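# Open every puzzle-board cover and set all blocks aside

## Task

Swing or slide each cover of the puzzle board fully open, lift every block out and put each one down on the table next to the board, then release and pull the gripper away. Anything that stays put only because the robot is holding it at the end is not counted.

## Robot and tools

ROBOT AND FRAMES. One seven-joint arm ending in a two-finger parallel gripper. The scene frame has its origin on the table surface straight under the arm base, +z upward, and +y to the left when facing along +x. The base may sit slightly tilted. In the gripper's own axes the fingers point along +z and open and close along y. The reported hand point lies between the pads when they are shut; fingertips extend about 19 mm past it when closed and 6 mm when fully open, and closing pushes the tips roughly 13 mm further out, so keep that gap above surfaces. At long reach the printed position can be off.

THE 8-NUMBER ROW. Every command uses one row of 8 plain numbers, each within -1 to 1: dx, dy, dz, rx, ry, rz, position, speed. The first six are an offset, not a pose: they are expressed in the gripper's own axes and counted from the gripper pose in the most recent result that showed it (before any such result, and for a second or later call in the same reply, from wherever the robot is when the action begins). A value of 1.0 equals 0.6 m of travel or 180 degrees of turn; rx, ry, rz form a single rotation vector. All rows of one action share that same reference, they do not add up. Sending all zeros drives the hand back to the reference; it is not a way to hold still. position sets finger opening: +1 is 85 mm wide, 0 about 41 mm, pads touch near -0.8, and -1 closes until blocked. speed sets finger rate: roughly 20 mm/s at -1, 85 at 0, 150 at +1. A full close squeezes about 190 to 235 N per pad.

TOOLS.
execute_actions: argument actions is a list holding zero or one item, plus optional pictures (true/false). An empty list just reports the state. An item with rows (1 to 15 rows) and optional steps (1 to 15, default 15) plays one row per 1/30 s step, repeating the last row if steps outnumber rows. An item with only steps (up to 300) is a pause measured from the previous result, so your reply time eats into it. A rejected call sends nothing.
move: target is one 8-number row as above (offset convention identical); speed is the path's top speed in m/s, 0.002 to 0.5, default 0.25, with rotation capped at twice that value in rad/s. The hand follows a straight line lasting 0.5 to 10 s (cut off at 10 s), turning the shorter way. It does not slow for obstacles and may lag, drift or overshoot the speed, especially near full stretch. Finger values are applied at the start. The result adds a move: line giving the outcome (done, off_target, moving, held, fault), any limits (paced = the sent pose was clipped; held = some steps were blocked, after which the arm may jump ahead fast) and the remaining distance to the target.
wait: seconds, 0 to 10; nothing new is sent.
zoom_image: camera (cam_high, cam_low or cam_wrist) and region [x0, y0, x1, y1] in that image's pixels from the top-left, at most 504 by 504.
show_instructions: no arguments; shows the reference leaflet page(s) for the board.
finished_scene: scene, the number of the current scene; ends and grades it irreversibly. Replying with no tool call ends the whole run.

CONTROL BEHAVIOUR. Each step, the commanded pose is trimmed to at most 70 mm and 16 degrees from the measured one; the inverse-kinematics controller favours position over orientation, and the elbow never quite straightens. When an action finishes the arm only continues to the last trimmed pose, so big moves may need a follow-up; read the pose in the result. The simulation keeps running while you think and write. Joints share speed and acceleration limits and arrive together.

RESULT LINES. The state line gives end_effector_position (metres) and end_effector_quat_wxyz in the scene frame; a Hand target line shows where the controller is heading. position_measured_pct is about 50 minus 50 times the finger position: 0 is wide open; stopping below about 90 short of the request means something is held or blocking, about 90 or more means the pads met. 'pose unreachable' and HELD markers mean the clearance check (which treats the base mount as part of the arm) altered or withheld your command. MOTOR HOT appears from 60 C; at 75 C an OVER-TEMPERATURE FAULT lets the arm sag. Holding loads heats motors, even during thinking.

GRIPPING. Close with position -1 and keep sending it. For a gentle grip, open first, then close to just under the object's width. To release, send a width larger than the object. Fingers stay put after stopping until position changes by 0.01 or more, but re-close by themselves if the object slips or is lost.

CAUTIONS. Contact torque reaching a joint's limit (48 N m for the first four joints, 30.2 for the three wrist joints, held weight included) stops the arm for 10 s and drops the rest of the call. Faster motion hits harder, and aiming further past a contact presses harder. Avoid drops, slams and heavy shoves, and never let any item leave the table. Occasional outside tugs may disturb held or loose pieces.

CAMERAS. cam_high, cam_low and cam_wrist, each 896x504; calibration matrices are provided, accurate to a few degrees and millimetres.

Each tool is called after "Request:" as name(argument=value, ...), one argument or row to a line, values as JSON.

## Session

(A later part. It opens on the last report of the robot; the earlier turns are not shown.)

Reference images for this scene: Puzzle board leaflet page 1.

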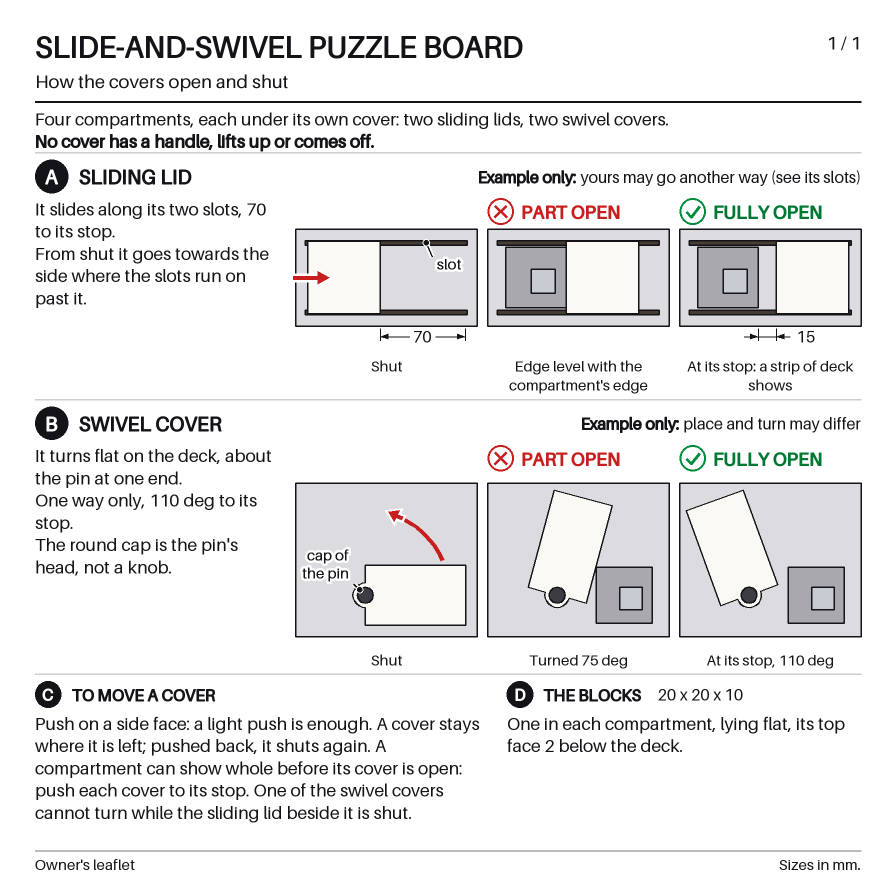

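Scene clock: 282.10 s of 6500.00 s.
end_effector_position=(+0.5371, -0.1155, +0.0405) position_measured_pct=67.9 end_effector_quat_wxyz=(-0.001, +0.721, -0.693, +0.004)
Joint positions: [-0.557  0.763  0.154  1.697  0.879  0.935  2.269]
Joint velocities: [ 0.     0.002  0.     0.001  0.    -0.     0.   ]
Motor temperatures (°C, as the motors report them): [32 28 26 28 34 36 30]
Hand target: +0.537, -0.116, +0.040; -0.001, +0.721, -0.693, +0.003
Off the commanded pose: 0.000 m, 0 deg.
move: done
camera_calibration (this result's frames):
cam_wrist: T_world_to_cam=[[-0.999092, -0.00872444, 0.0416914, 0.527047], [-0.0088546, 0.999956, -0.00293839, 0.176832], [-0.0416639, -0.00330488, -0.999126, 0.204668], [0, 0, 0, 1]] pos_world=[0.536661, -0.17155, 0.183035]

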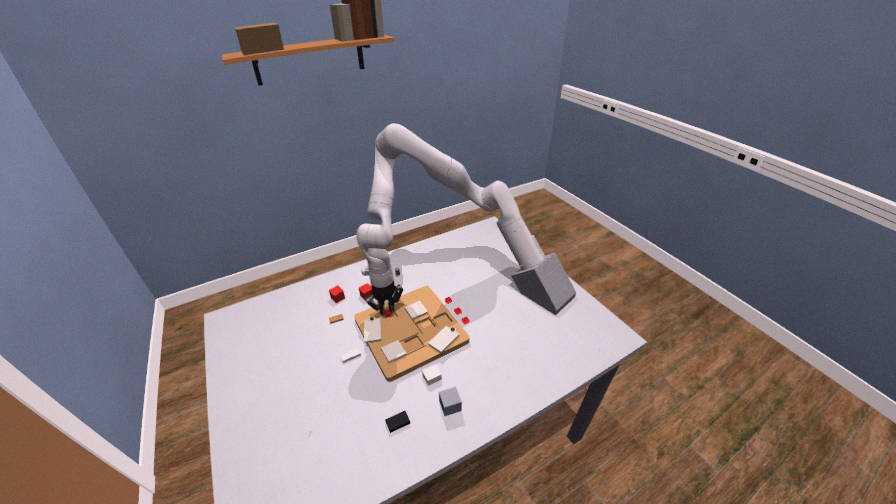

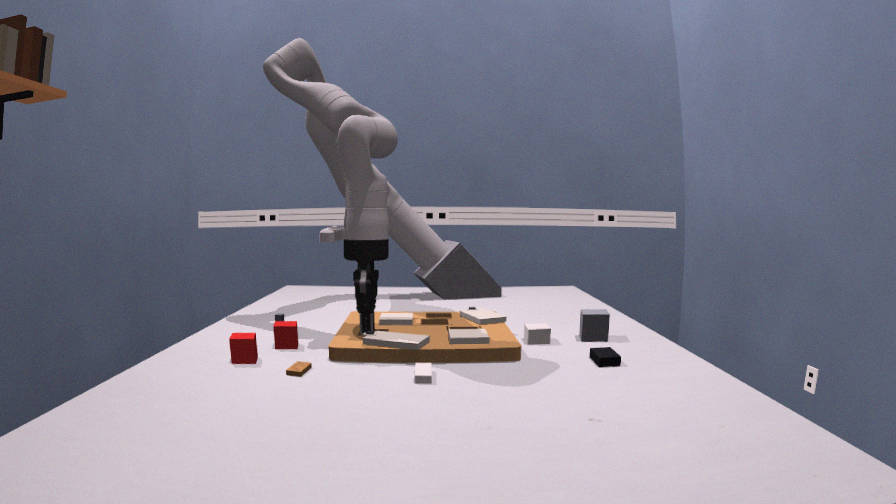

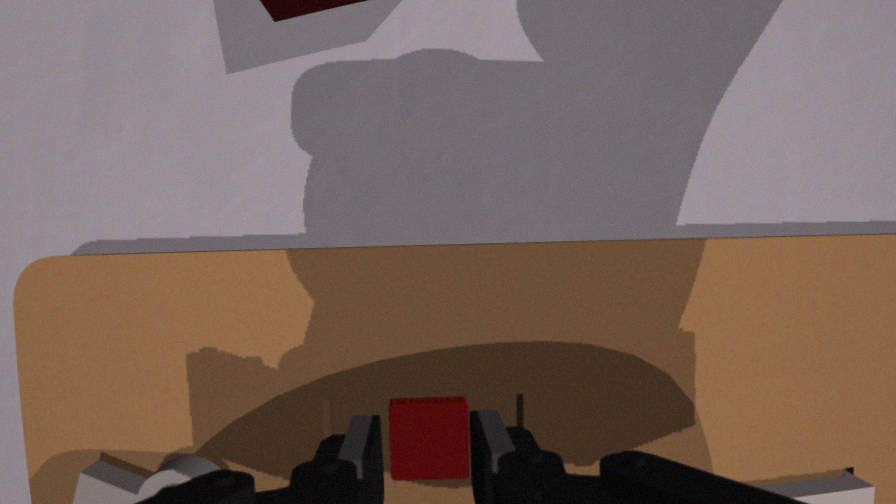

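Request:
move(
  target=[0,0,0.0055,0,0,0,-0.36,0],
  speed=0.01,
)

Request:
execute_actions(
  actions=[
    {"rows":[[0,0,0,0,0,0,-0.5,0]],"steps":12},
  ],
  pictures=false,
)

Request:
move(
  target=[0,0,-0.058,0,0,0,-0.5,0],
  speed=0.08,
)

Request:
move(
  target=[0.01,0.368,0,0,0,0,-0.5,0],
  speed=0.18,
)

Scene clock: 290.67 s of 6500.00 s.
end_effector_position=(+0.5371, -0.1155, +0.0372) position_measured_pct=67.9 end_effector_quat_wxyz=(-0.001, +0.721, -0.693, +0.004)
Joint positions: [-0.553  0.767  0.156  1.698  0.883  0.928  2.266]
Joint velocities: [ 0.001 -0.     0.     0.    -0.    -0.001  0.   ]
Motor temperatures (°C, as the motors report them): [32 28 26 28 34 36 30]
Hand target: +0.537, -0.116, +0.037; -0.001, +0.721, -0.693, +0.004
Off the commanded pose: 0.000 m, 0 deg.
After step 90, 4.87 s passed at rest.
move: done
camera_calibration (this result's frames):
cam_wrist: T_world_to_cam=[[-0.999095, -0.00870749, 0.0416264, 0.527233], [-0.00883713, 0.999957, -0.00293129, 0.176826], [-0.0415991, -0.0032965, -0.999129, 0.201366], [0, 0, 0, 1]] pos_world=[0.536695, -0.171564, 0.179763]

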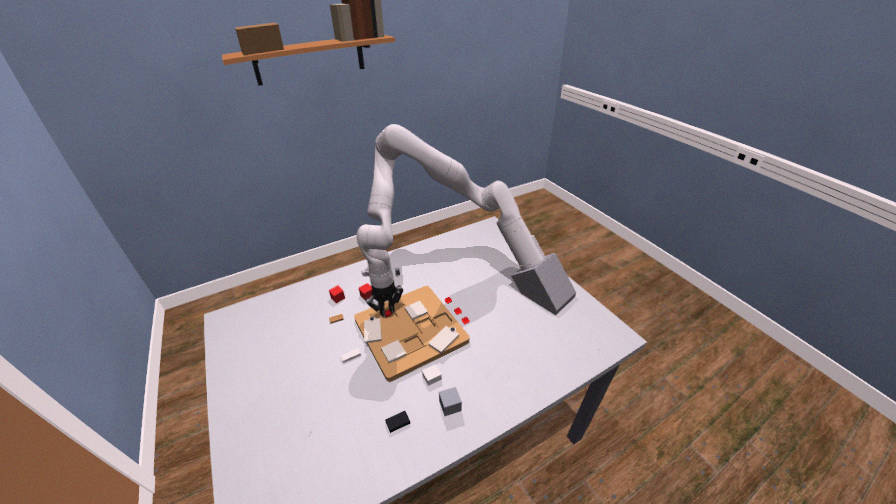

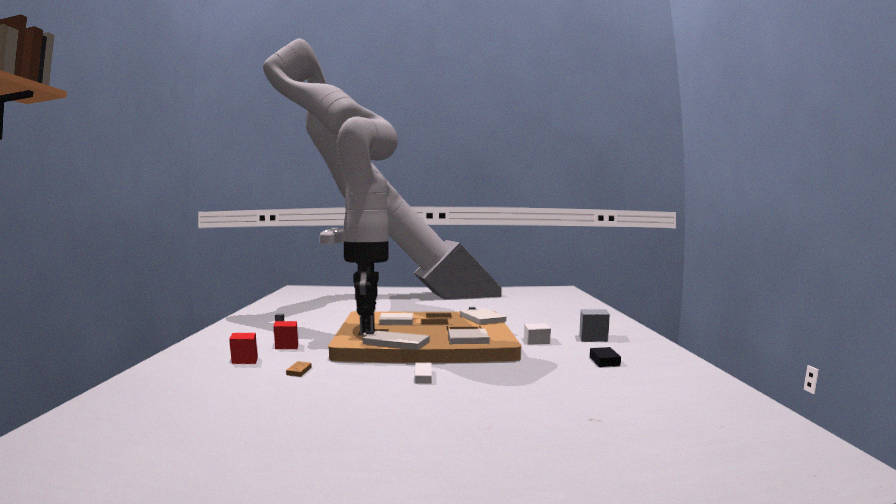

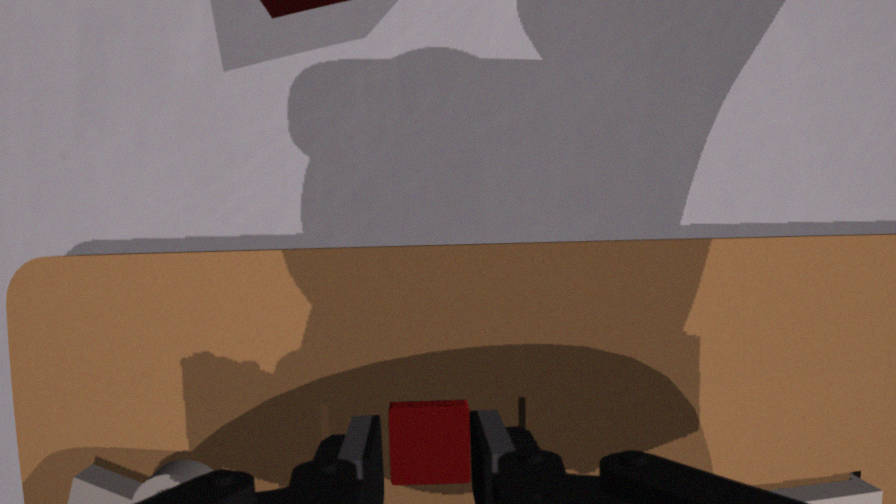

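Scene clock: 291.07 s of 6500.00 s.
end_effector_position=(+0.5372, -0.1155, +0.0374) position_measured_pct=73.0 end_effector_quat_wxyz=(-0.001, +0.721, -0.693, +0.004)
Joint positions: [-0.554  0.767  0.156  1.698  0.883  0.928  2.266]
Joint velocities: [ 0.  0.  0. -0. -0. -0.  0.]
Motor temperatures (°C, as the motors report them): [32 28 26 28 34 36 30]
Hand target: +0.537, -0.116, +0.037; -0.001, +0.721, -0.693, +0.004
Off the commanded pose: 0.000 m, 0 deg.
Steps of this call (steps 1 to 12: all 12 steps of this action). Readings (end_effector_position | what the end effector reports):
1: (+0.5371, -0.1155, +0.0372) | position_measured_pct=67.9
2: (+0.5371, -0.1155, +0.0372) | position_measured_pct=68.3
4: (+0.5372, -0.1155, +0.0374) | position_measured_pct=71.8
8: (+0.5372, -0.1155, +0.0374) | position_measured_pct=73.0
12: the state above

Scene clock: 292.03 s of 6500.00 s.
end_effector_position=(+0.5368, -0.1154, +0.0720) position_measured_pct=73.0 end_effector_quat_wxyz=(-0.001, +0.721, -0.693, +0.003)
Joint positions: [-0.591  0.721  0.137  1.683  0.844  1.004  2.292]
Joint velocities: [-0.002 -0.003 -0.001 -0.     0.001  0.001 -0.   ]
Motor temperatures (°C, as the motors report them): [32 28 26 28 34 36 30]
Hand target: +0.537, -0.115, +0.072; -0.001, +0.721, -0.693, +0.004
Off the commanded pose: 0.000 m, 0 deg.
move: done
camera_calibration (this result's frames):
cam_wrist: T_world_to_cam=[[-0.999086, -0.00879587, 0.0418266, 0.525446], [-0.00892173, 0.999956, -0.00282342, 0.176808], [-0.0418, -0.003194, -0.999121, 0.236214], [0, 0, 0, 1]] pos_world=[0.536417, -0.171424, 0.214528]

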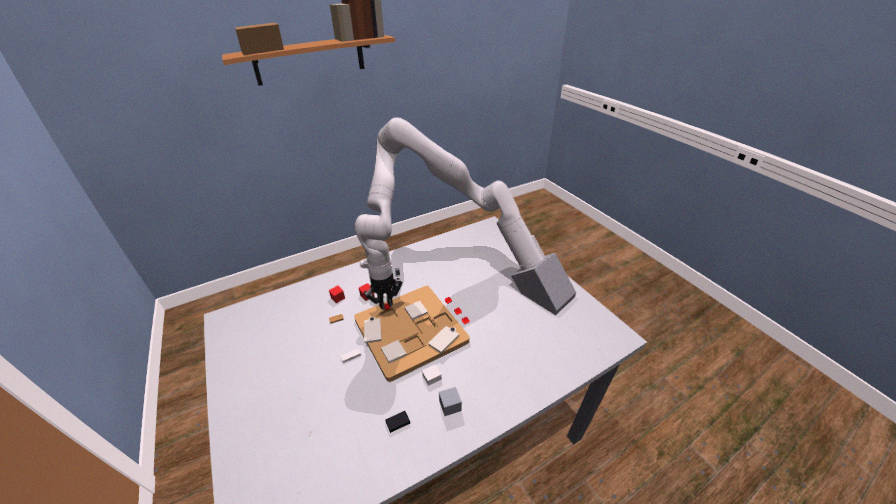

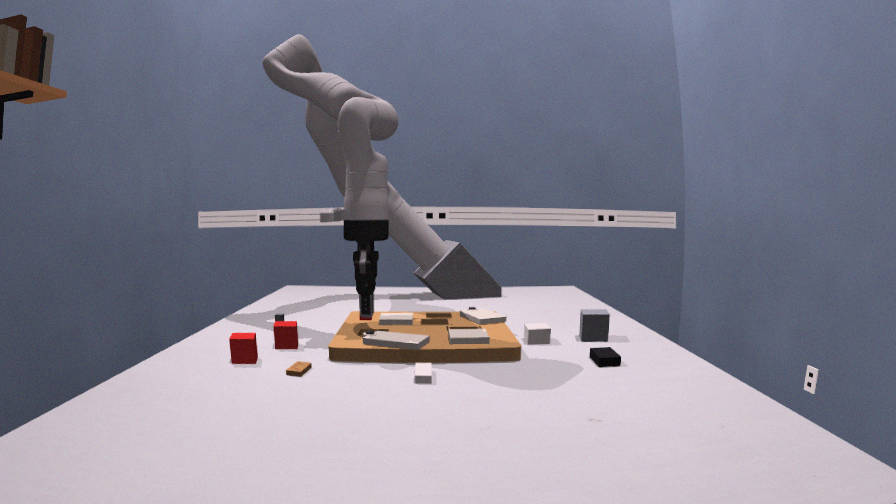

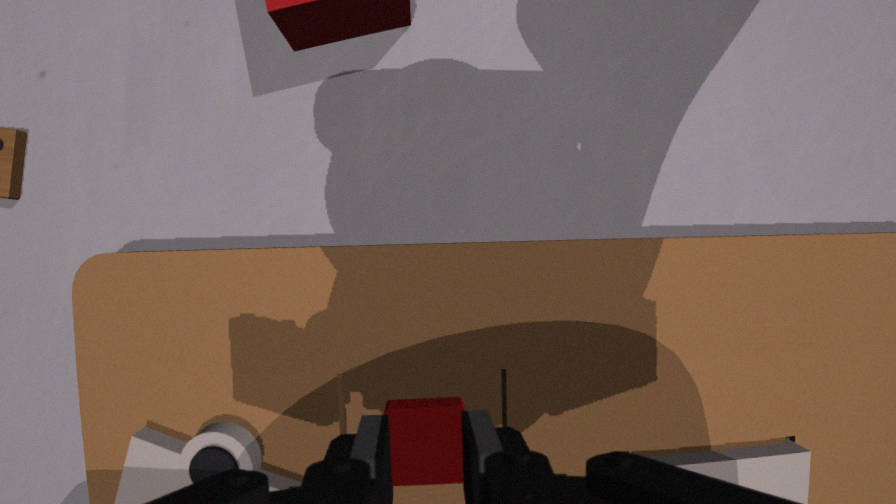

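Scene clock: 293.67 s of 6500.00 s.
end_effector_position=(+0.3166, -0.1297, +0.0702) position_measured_pct=73.0 end_effector_quat_wxyz=(-0.001, +0.721, -0.693, +0.004)
Joint positions: [-0.803  0.531  0.164  2.412  1.091  0.77   1.672]
Joint velocities: [-0.005 -0.002 -0.005  0.003  0.001  0.002 -0.002]
Motor temperatures (°C, as the motors report them): [32 28 26 28 34 36 30]
Hand target: +0.317, -0.130, +0.070; -0.001, +0.721, -0.693, +0.004
Off the commanded pose: 0.001 m, 0 deg.
move: done
camera_calibration (this result's frames):
cam_wrist: T_world_to_cam=[[-0.999098, -0.00832504, 0.0416385, 0.305479], [-0.00847029, 0.999959, -0.00331324, 0.189062], [-0.0416092, -0.00366294, -0.999127, 0.225044], [0, 0, 0, 1]] pos_world=[0.316168, -0.185687, 0.212754]

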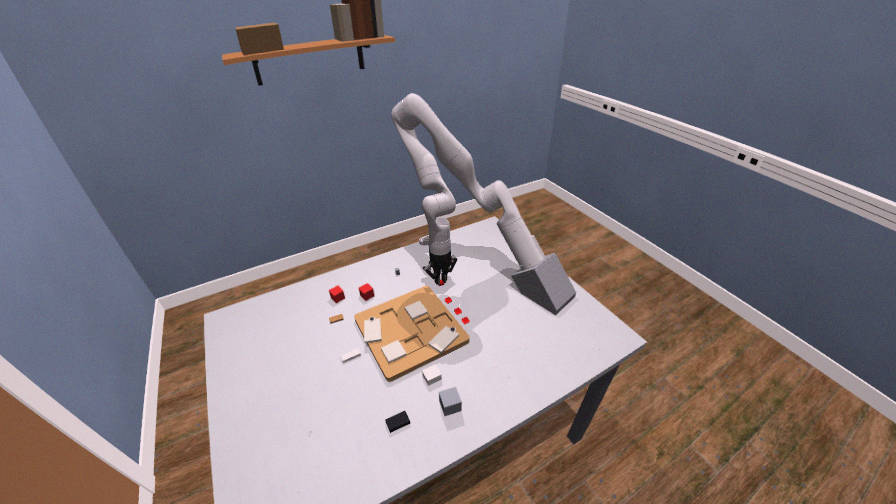

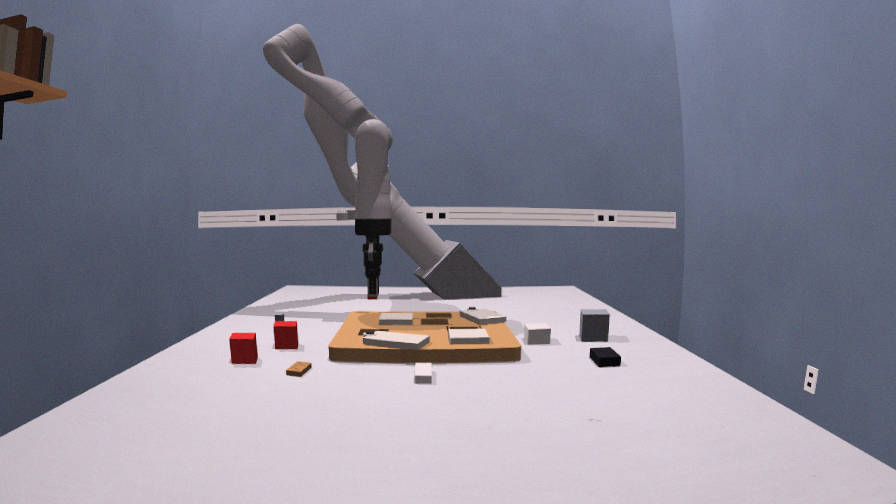

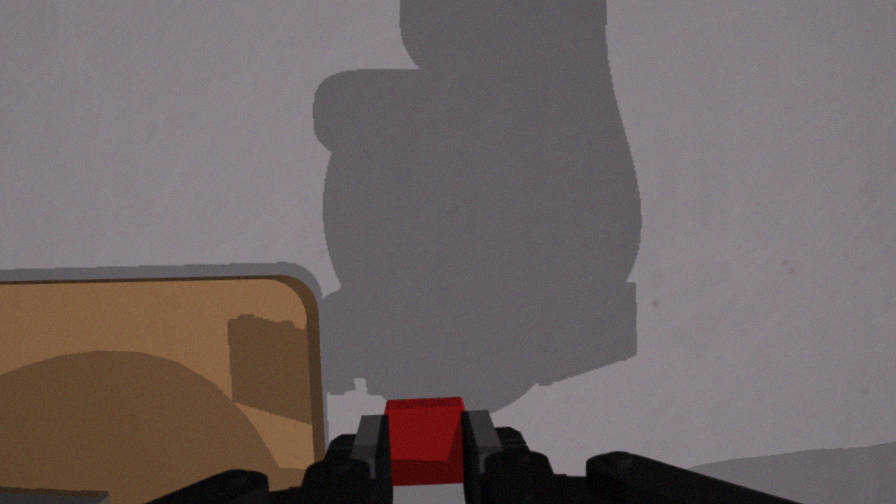

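Request:
move(
  target=[0,0,0.075,0,0,0,-0.5,0],
  speed=0.05,
)

Request:
execute_actions(
  actions=[
    {"rows":[[0,0,0,0,0,0,-0.33,0]],"steps":9},
  ],
  pictures=false,
)

Request:
move(
  target=[0,0,-0.3,0,0,0,-0.33,0],
)

Scene clock: 301.60 s of 6500.00 s.
end_effector_position=(+0.3173, -0.1298, +0.0253) position_measured_pct=73.0 end_effector_quat_wxyz=(-0.002, +0.721, -0.693, +0.004)
Joint positions: [-0.731  0.652  0.222  2.44   1.334  0.655  1.483]
Joint velocities: [ 0.003  0.007  0.002  0.001  0.002 -0.002 -0.002]
Motor temperatures (°C, as the motors report them): [32 28 26 28 34 36 30]
Hand target: +0.317, -0.130, +0.025; -0.001, +0.721, -0.693, +0.004
Off the commanded pose: 0.000 m, 0 deg.
After step 90, 3.77 s passed at rest.
move: done
camera_calibration (this result's frames):
cam_wrist: T_world_to_cam=[[-0.99915, -0.00805251, 0.0404306, 0.308112], [-0.00818183, 0.999962, -0.00303415, 0.188907], [-0.0404047, -0.00336237, -0.999178, 0.179933], [0, 0, 0, 1]] pos_world=[0.316666, -0.185814, 0.167901]

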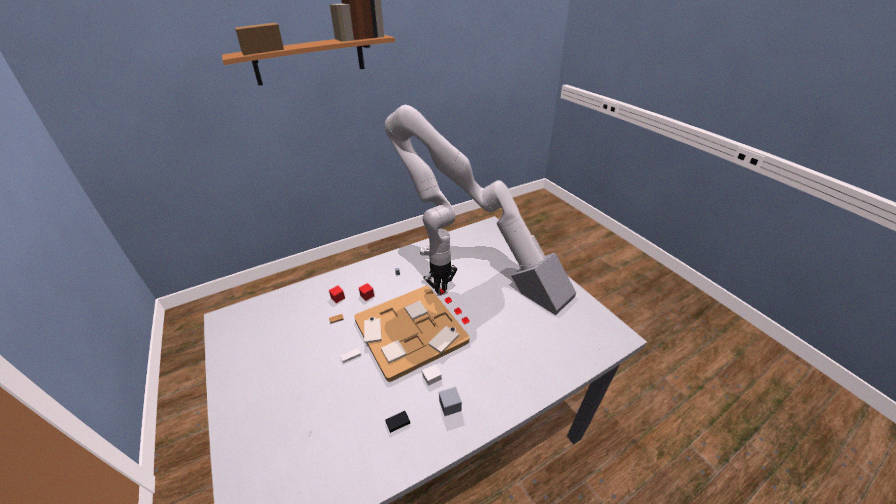

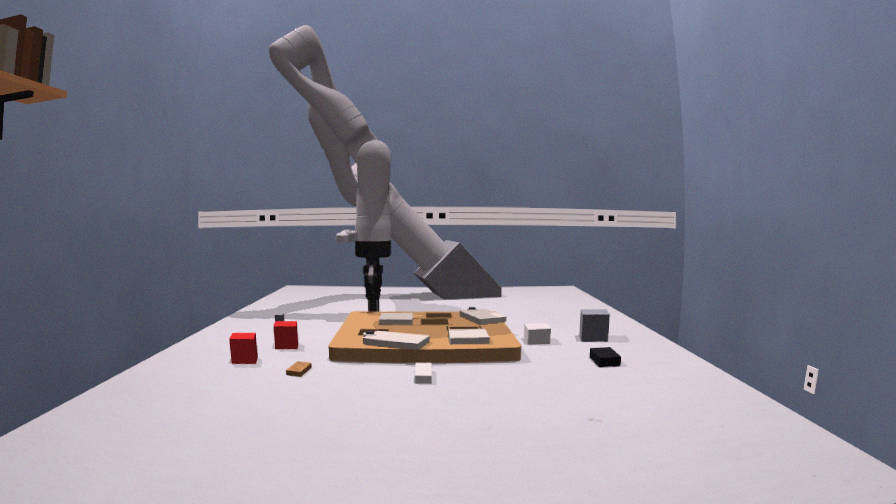

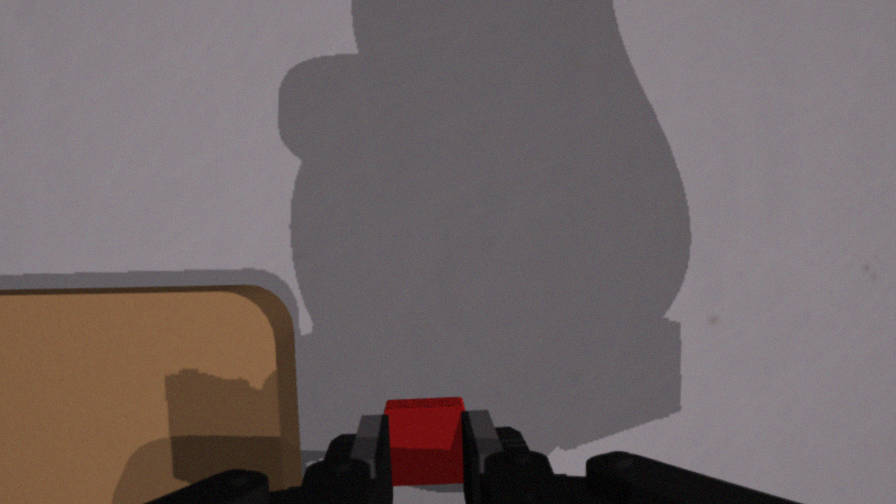

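Scene clock: 301.90 s of 6500.00 s.
end_effector_position=(+0.3173, -0.1298, +0.0254) position_measured_pct=66.7 end_effector_quat_wxyz=(-0.002, +0.721, -0.693, +0.004)
Joint positions: [-0.731  0.652  0.222  2.44   1.334  0.655  1.483]
Joint velocities: [ 0.     0.001  0.    -0.     0.001  0.    -0.   ]
Motor temperatures (°C, as the motors report them): [32 28 26 28 34 36 30]
Hand target: +0.317, -0.130, +0.025; -0.002, +0.721, -0.693, +0.004
Off the commanded pose: 0.000 m, 0 deg.
Steps of this call (steps 1 to 9: all 9 steps of this action). Readings (end_effector_position | what the end effector reports):
1: (+0.3173, -0.1298, +0.0254) | position_measured_pct=73.0
2: (+0.3174, -0.1298, +0.0254) | position_measured_pct=72.6
4: (+0.3174, -0.1298, +0.0254) | position_measured_pct=69.0
8: (+0.3173, -0.1298, +0.0254) | position_measured_pct=66.7
9: the state above

Scene clock: 303.37 s of 6500.00 s.
end_effector_position=(+0.3155, -0.1293, +0.2054) position_measured_pct=66.7 end_effector_quat_wxyz=(-0.001, +0.721, -0.693, +0.003)
Joint positions: [-1.025  0.281  0.059  2.213  0.674  1.207  1.947]
Joint velocities: [-0.002 -0.005 -0.003 -0.002  0.001  0.001 -0.001]
Motor temperatures (°C, as the motors report them): [32 28 26 28 34 36 30]
Hand target: +0.316, -0.129, +0.206; -0.001, +0.721, -0.693, +0.003
Off the commanded pose: 0.000 m, 0 deg.
move: done
camera_calibration (this result's frames):
cam_wrist: T_world_to_cam=[[-0.999074, -0.00850353, 0.0421649, 0.298564], [-0.00862427, 0.999959, -0.00268246, 0.189026], [-0.0421404, -0.00304362, -0.999107, 0.360366], [0, 0, 0, 1]] pos_world=[0.315104, -0.185382, 0.347962]

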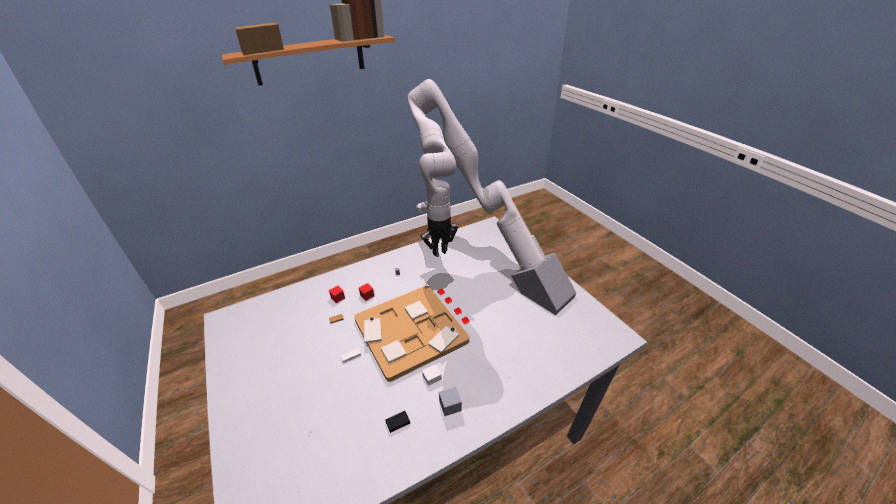

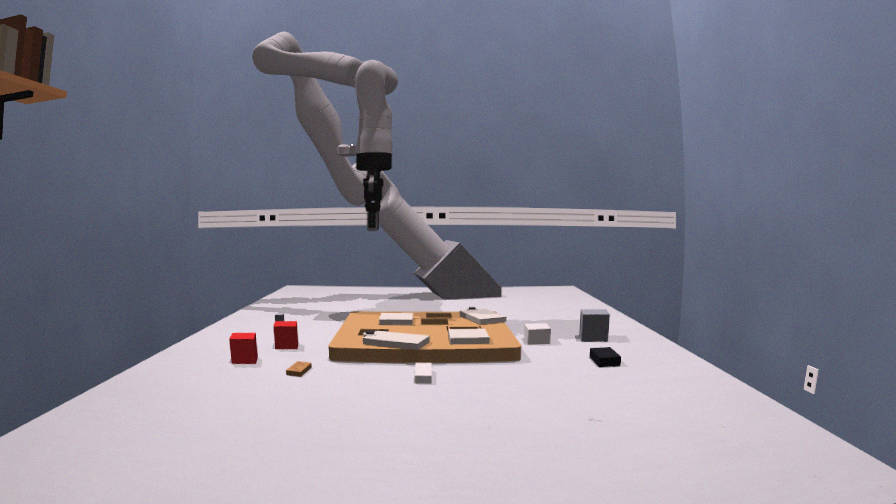

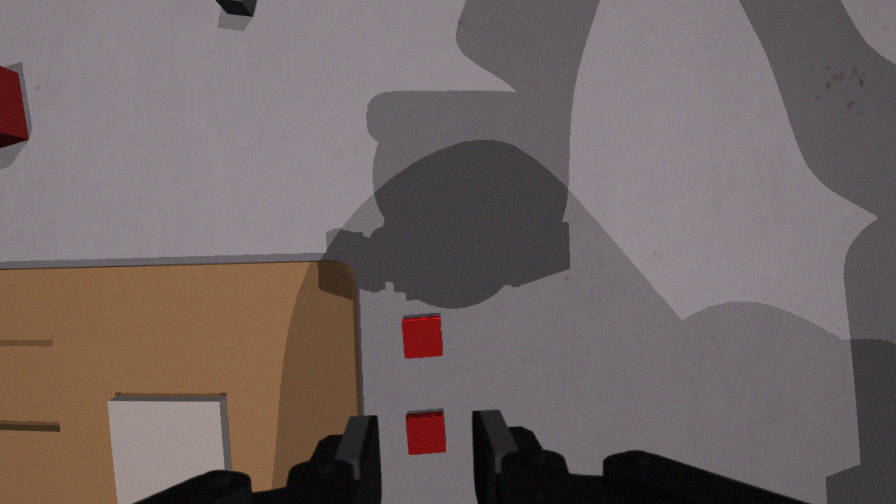

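Request:
finished_scene(
  scene=2,
)

The scene is finished: the task was done.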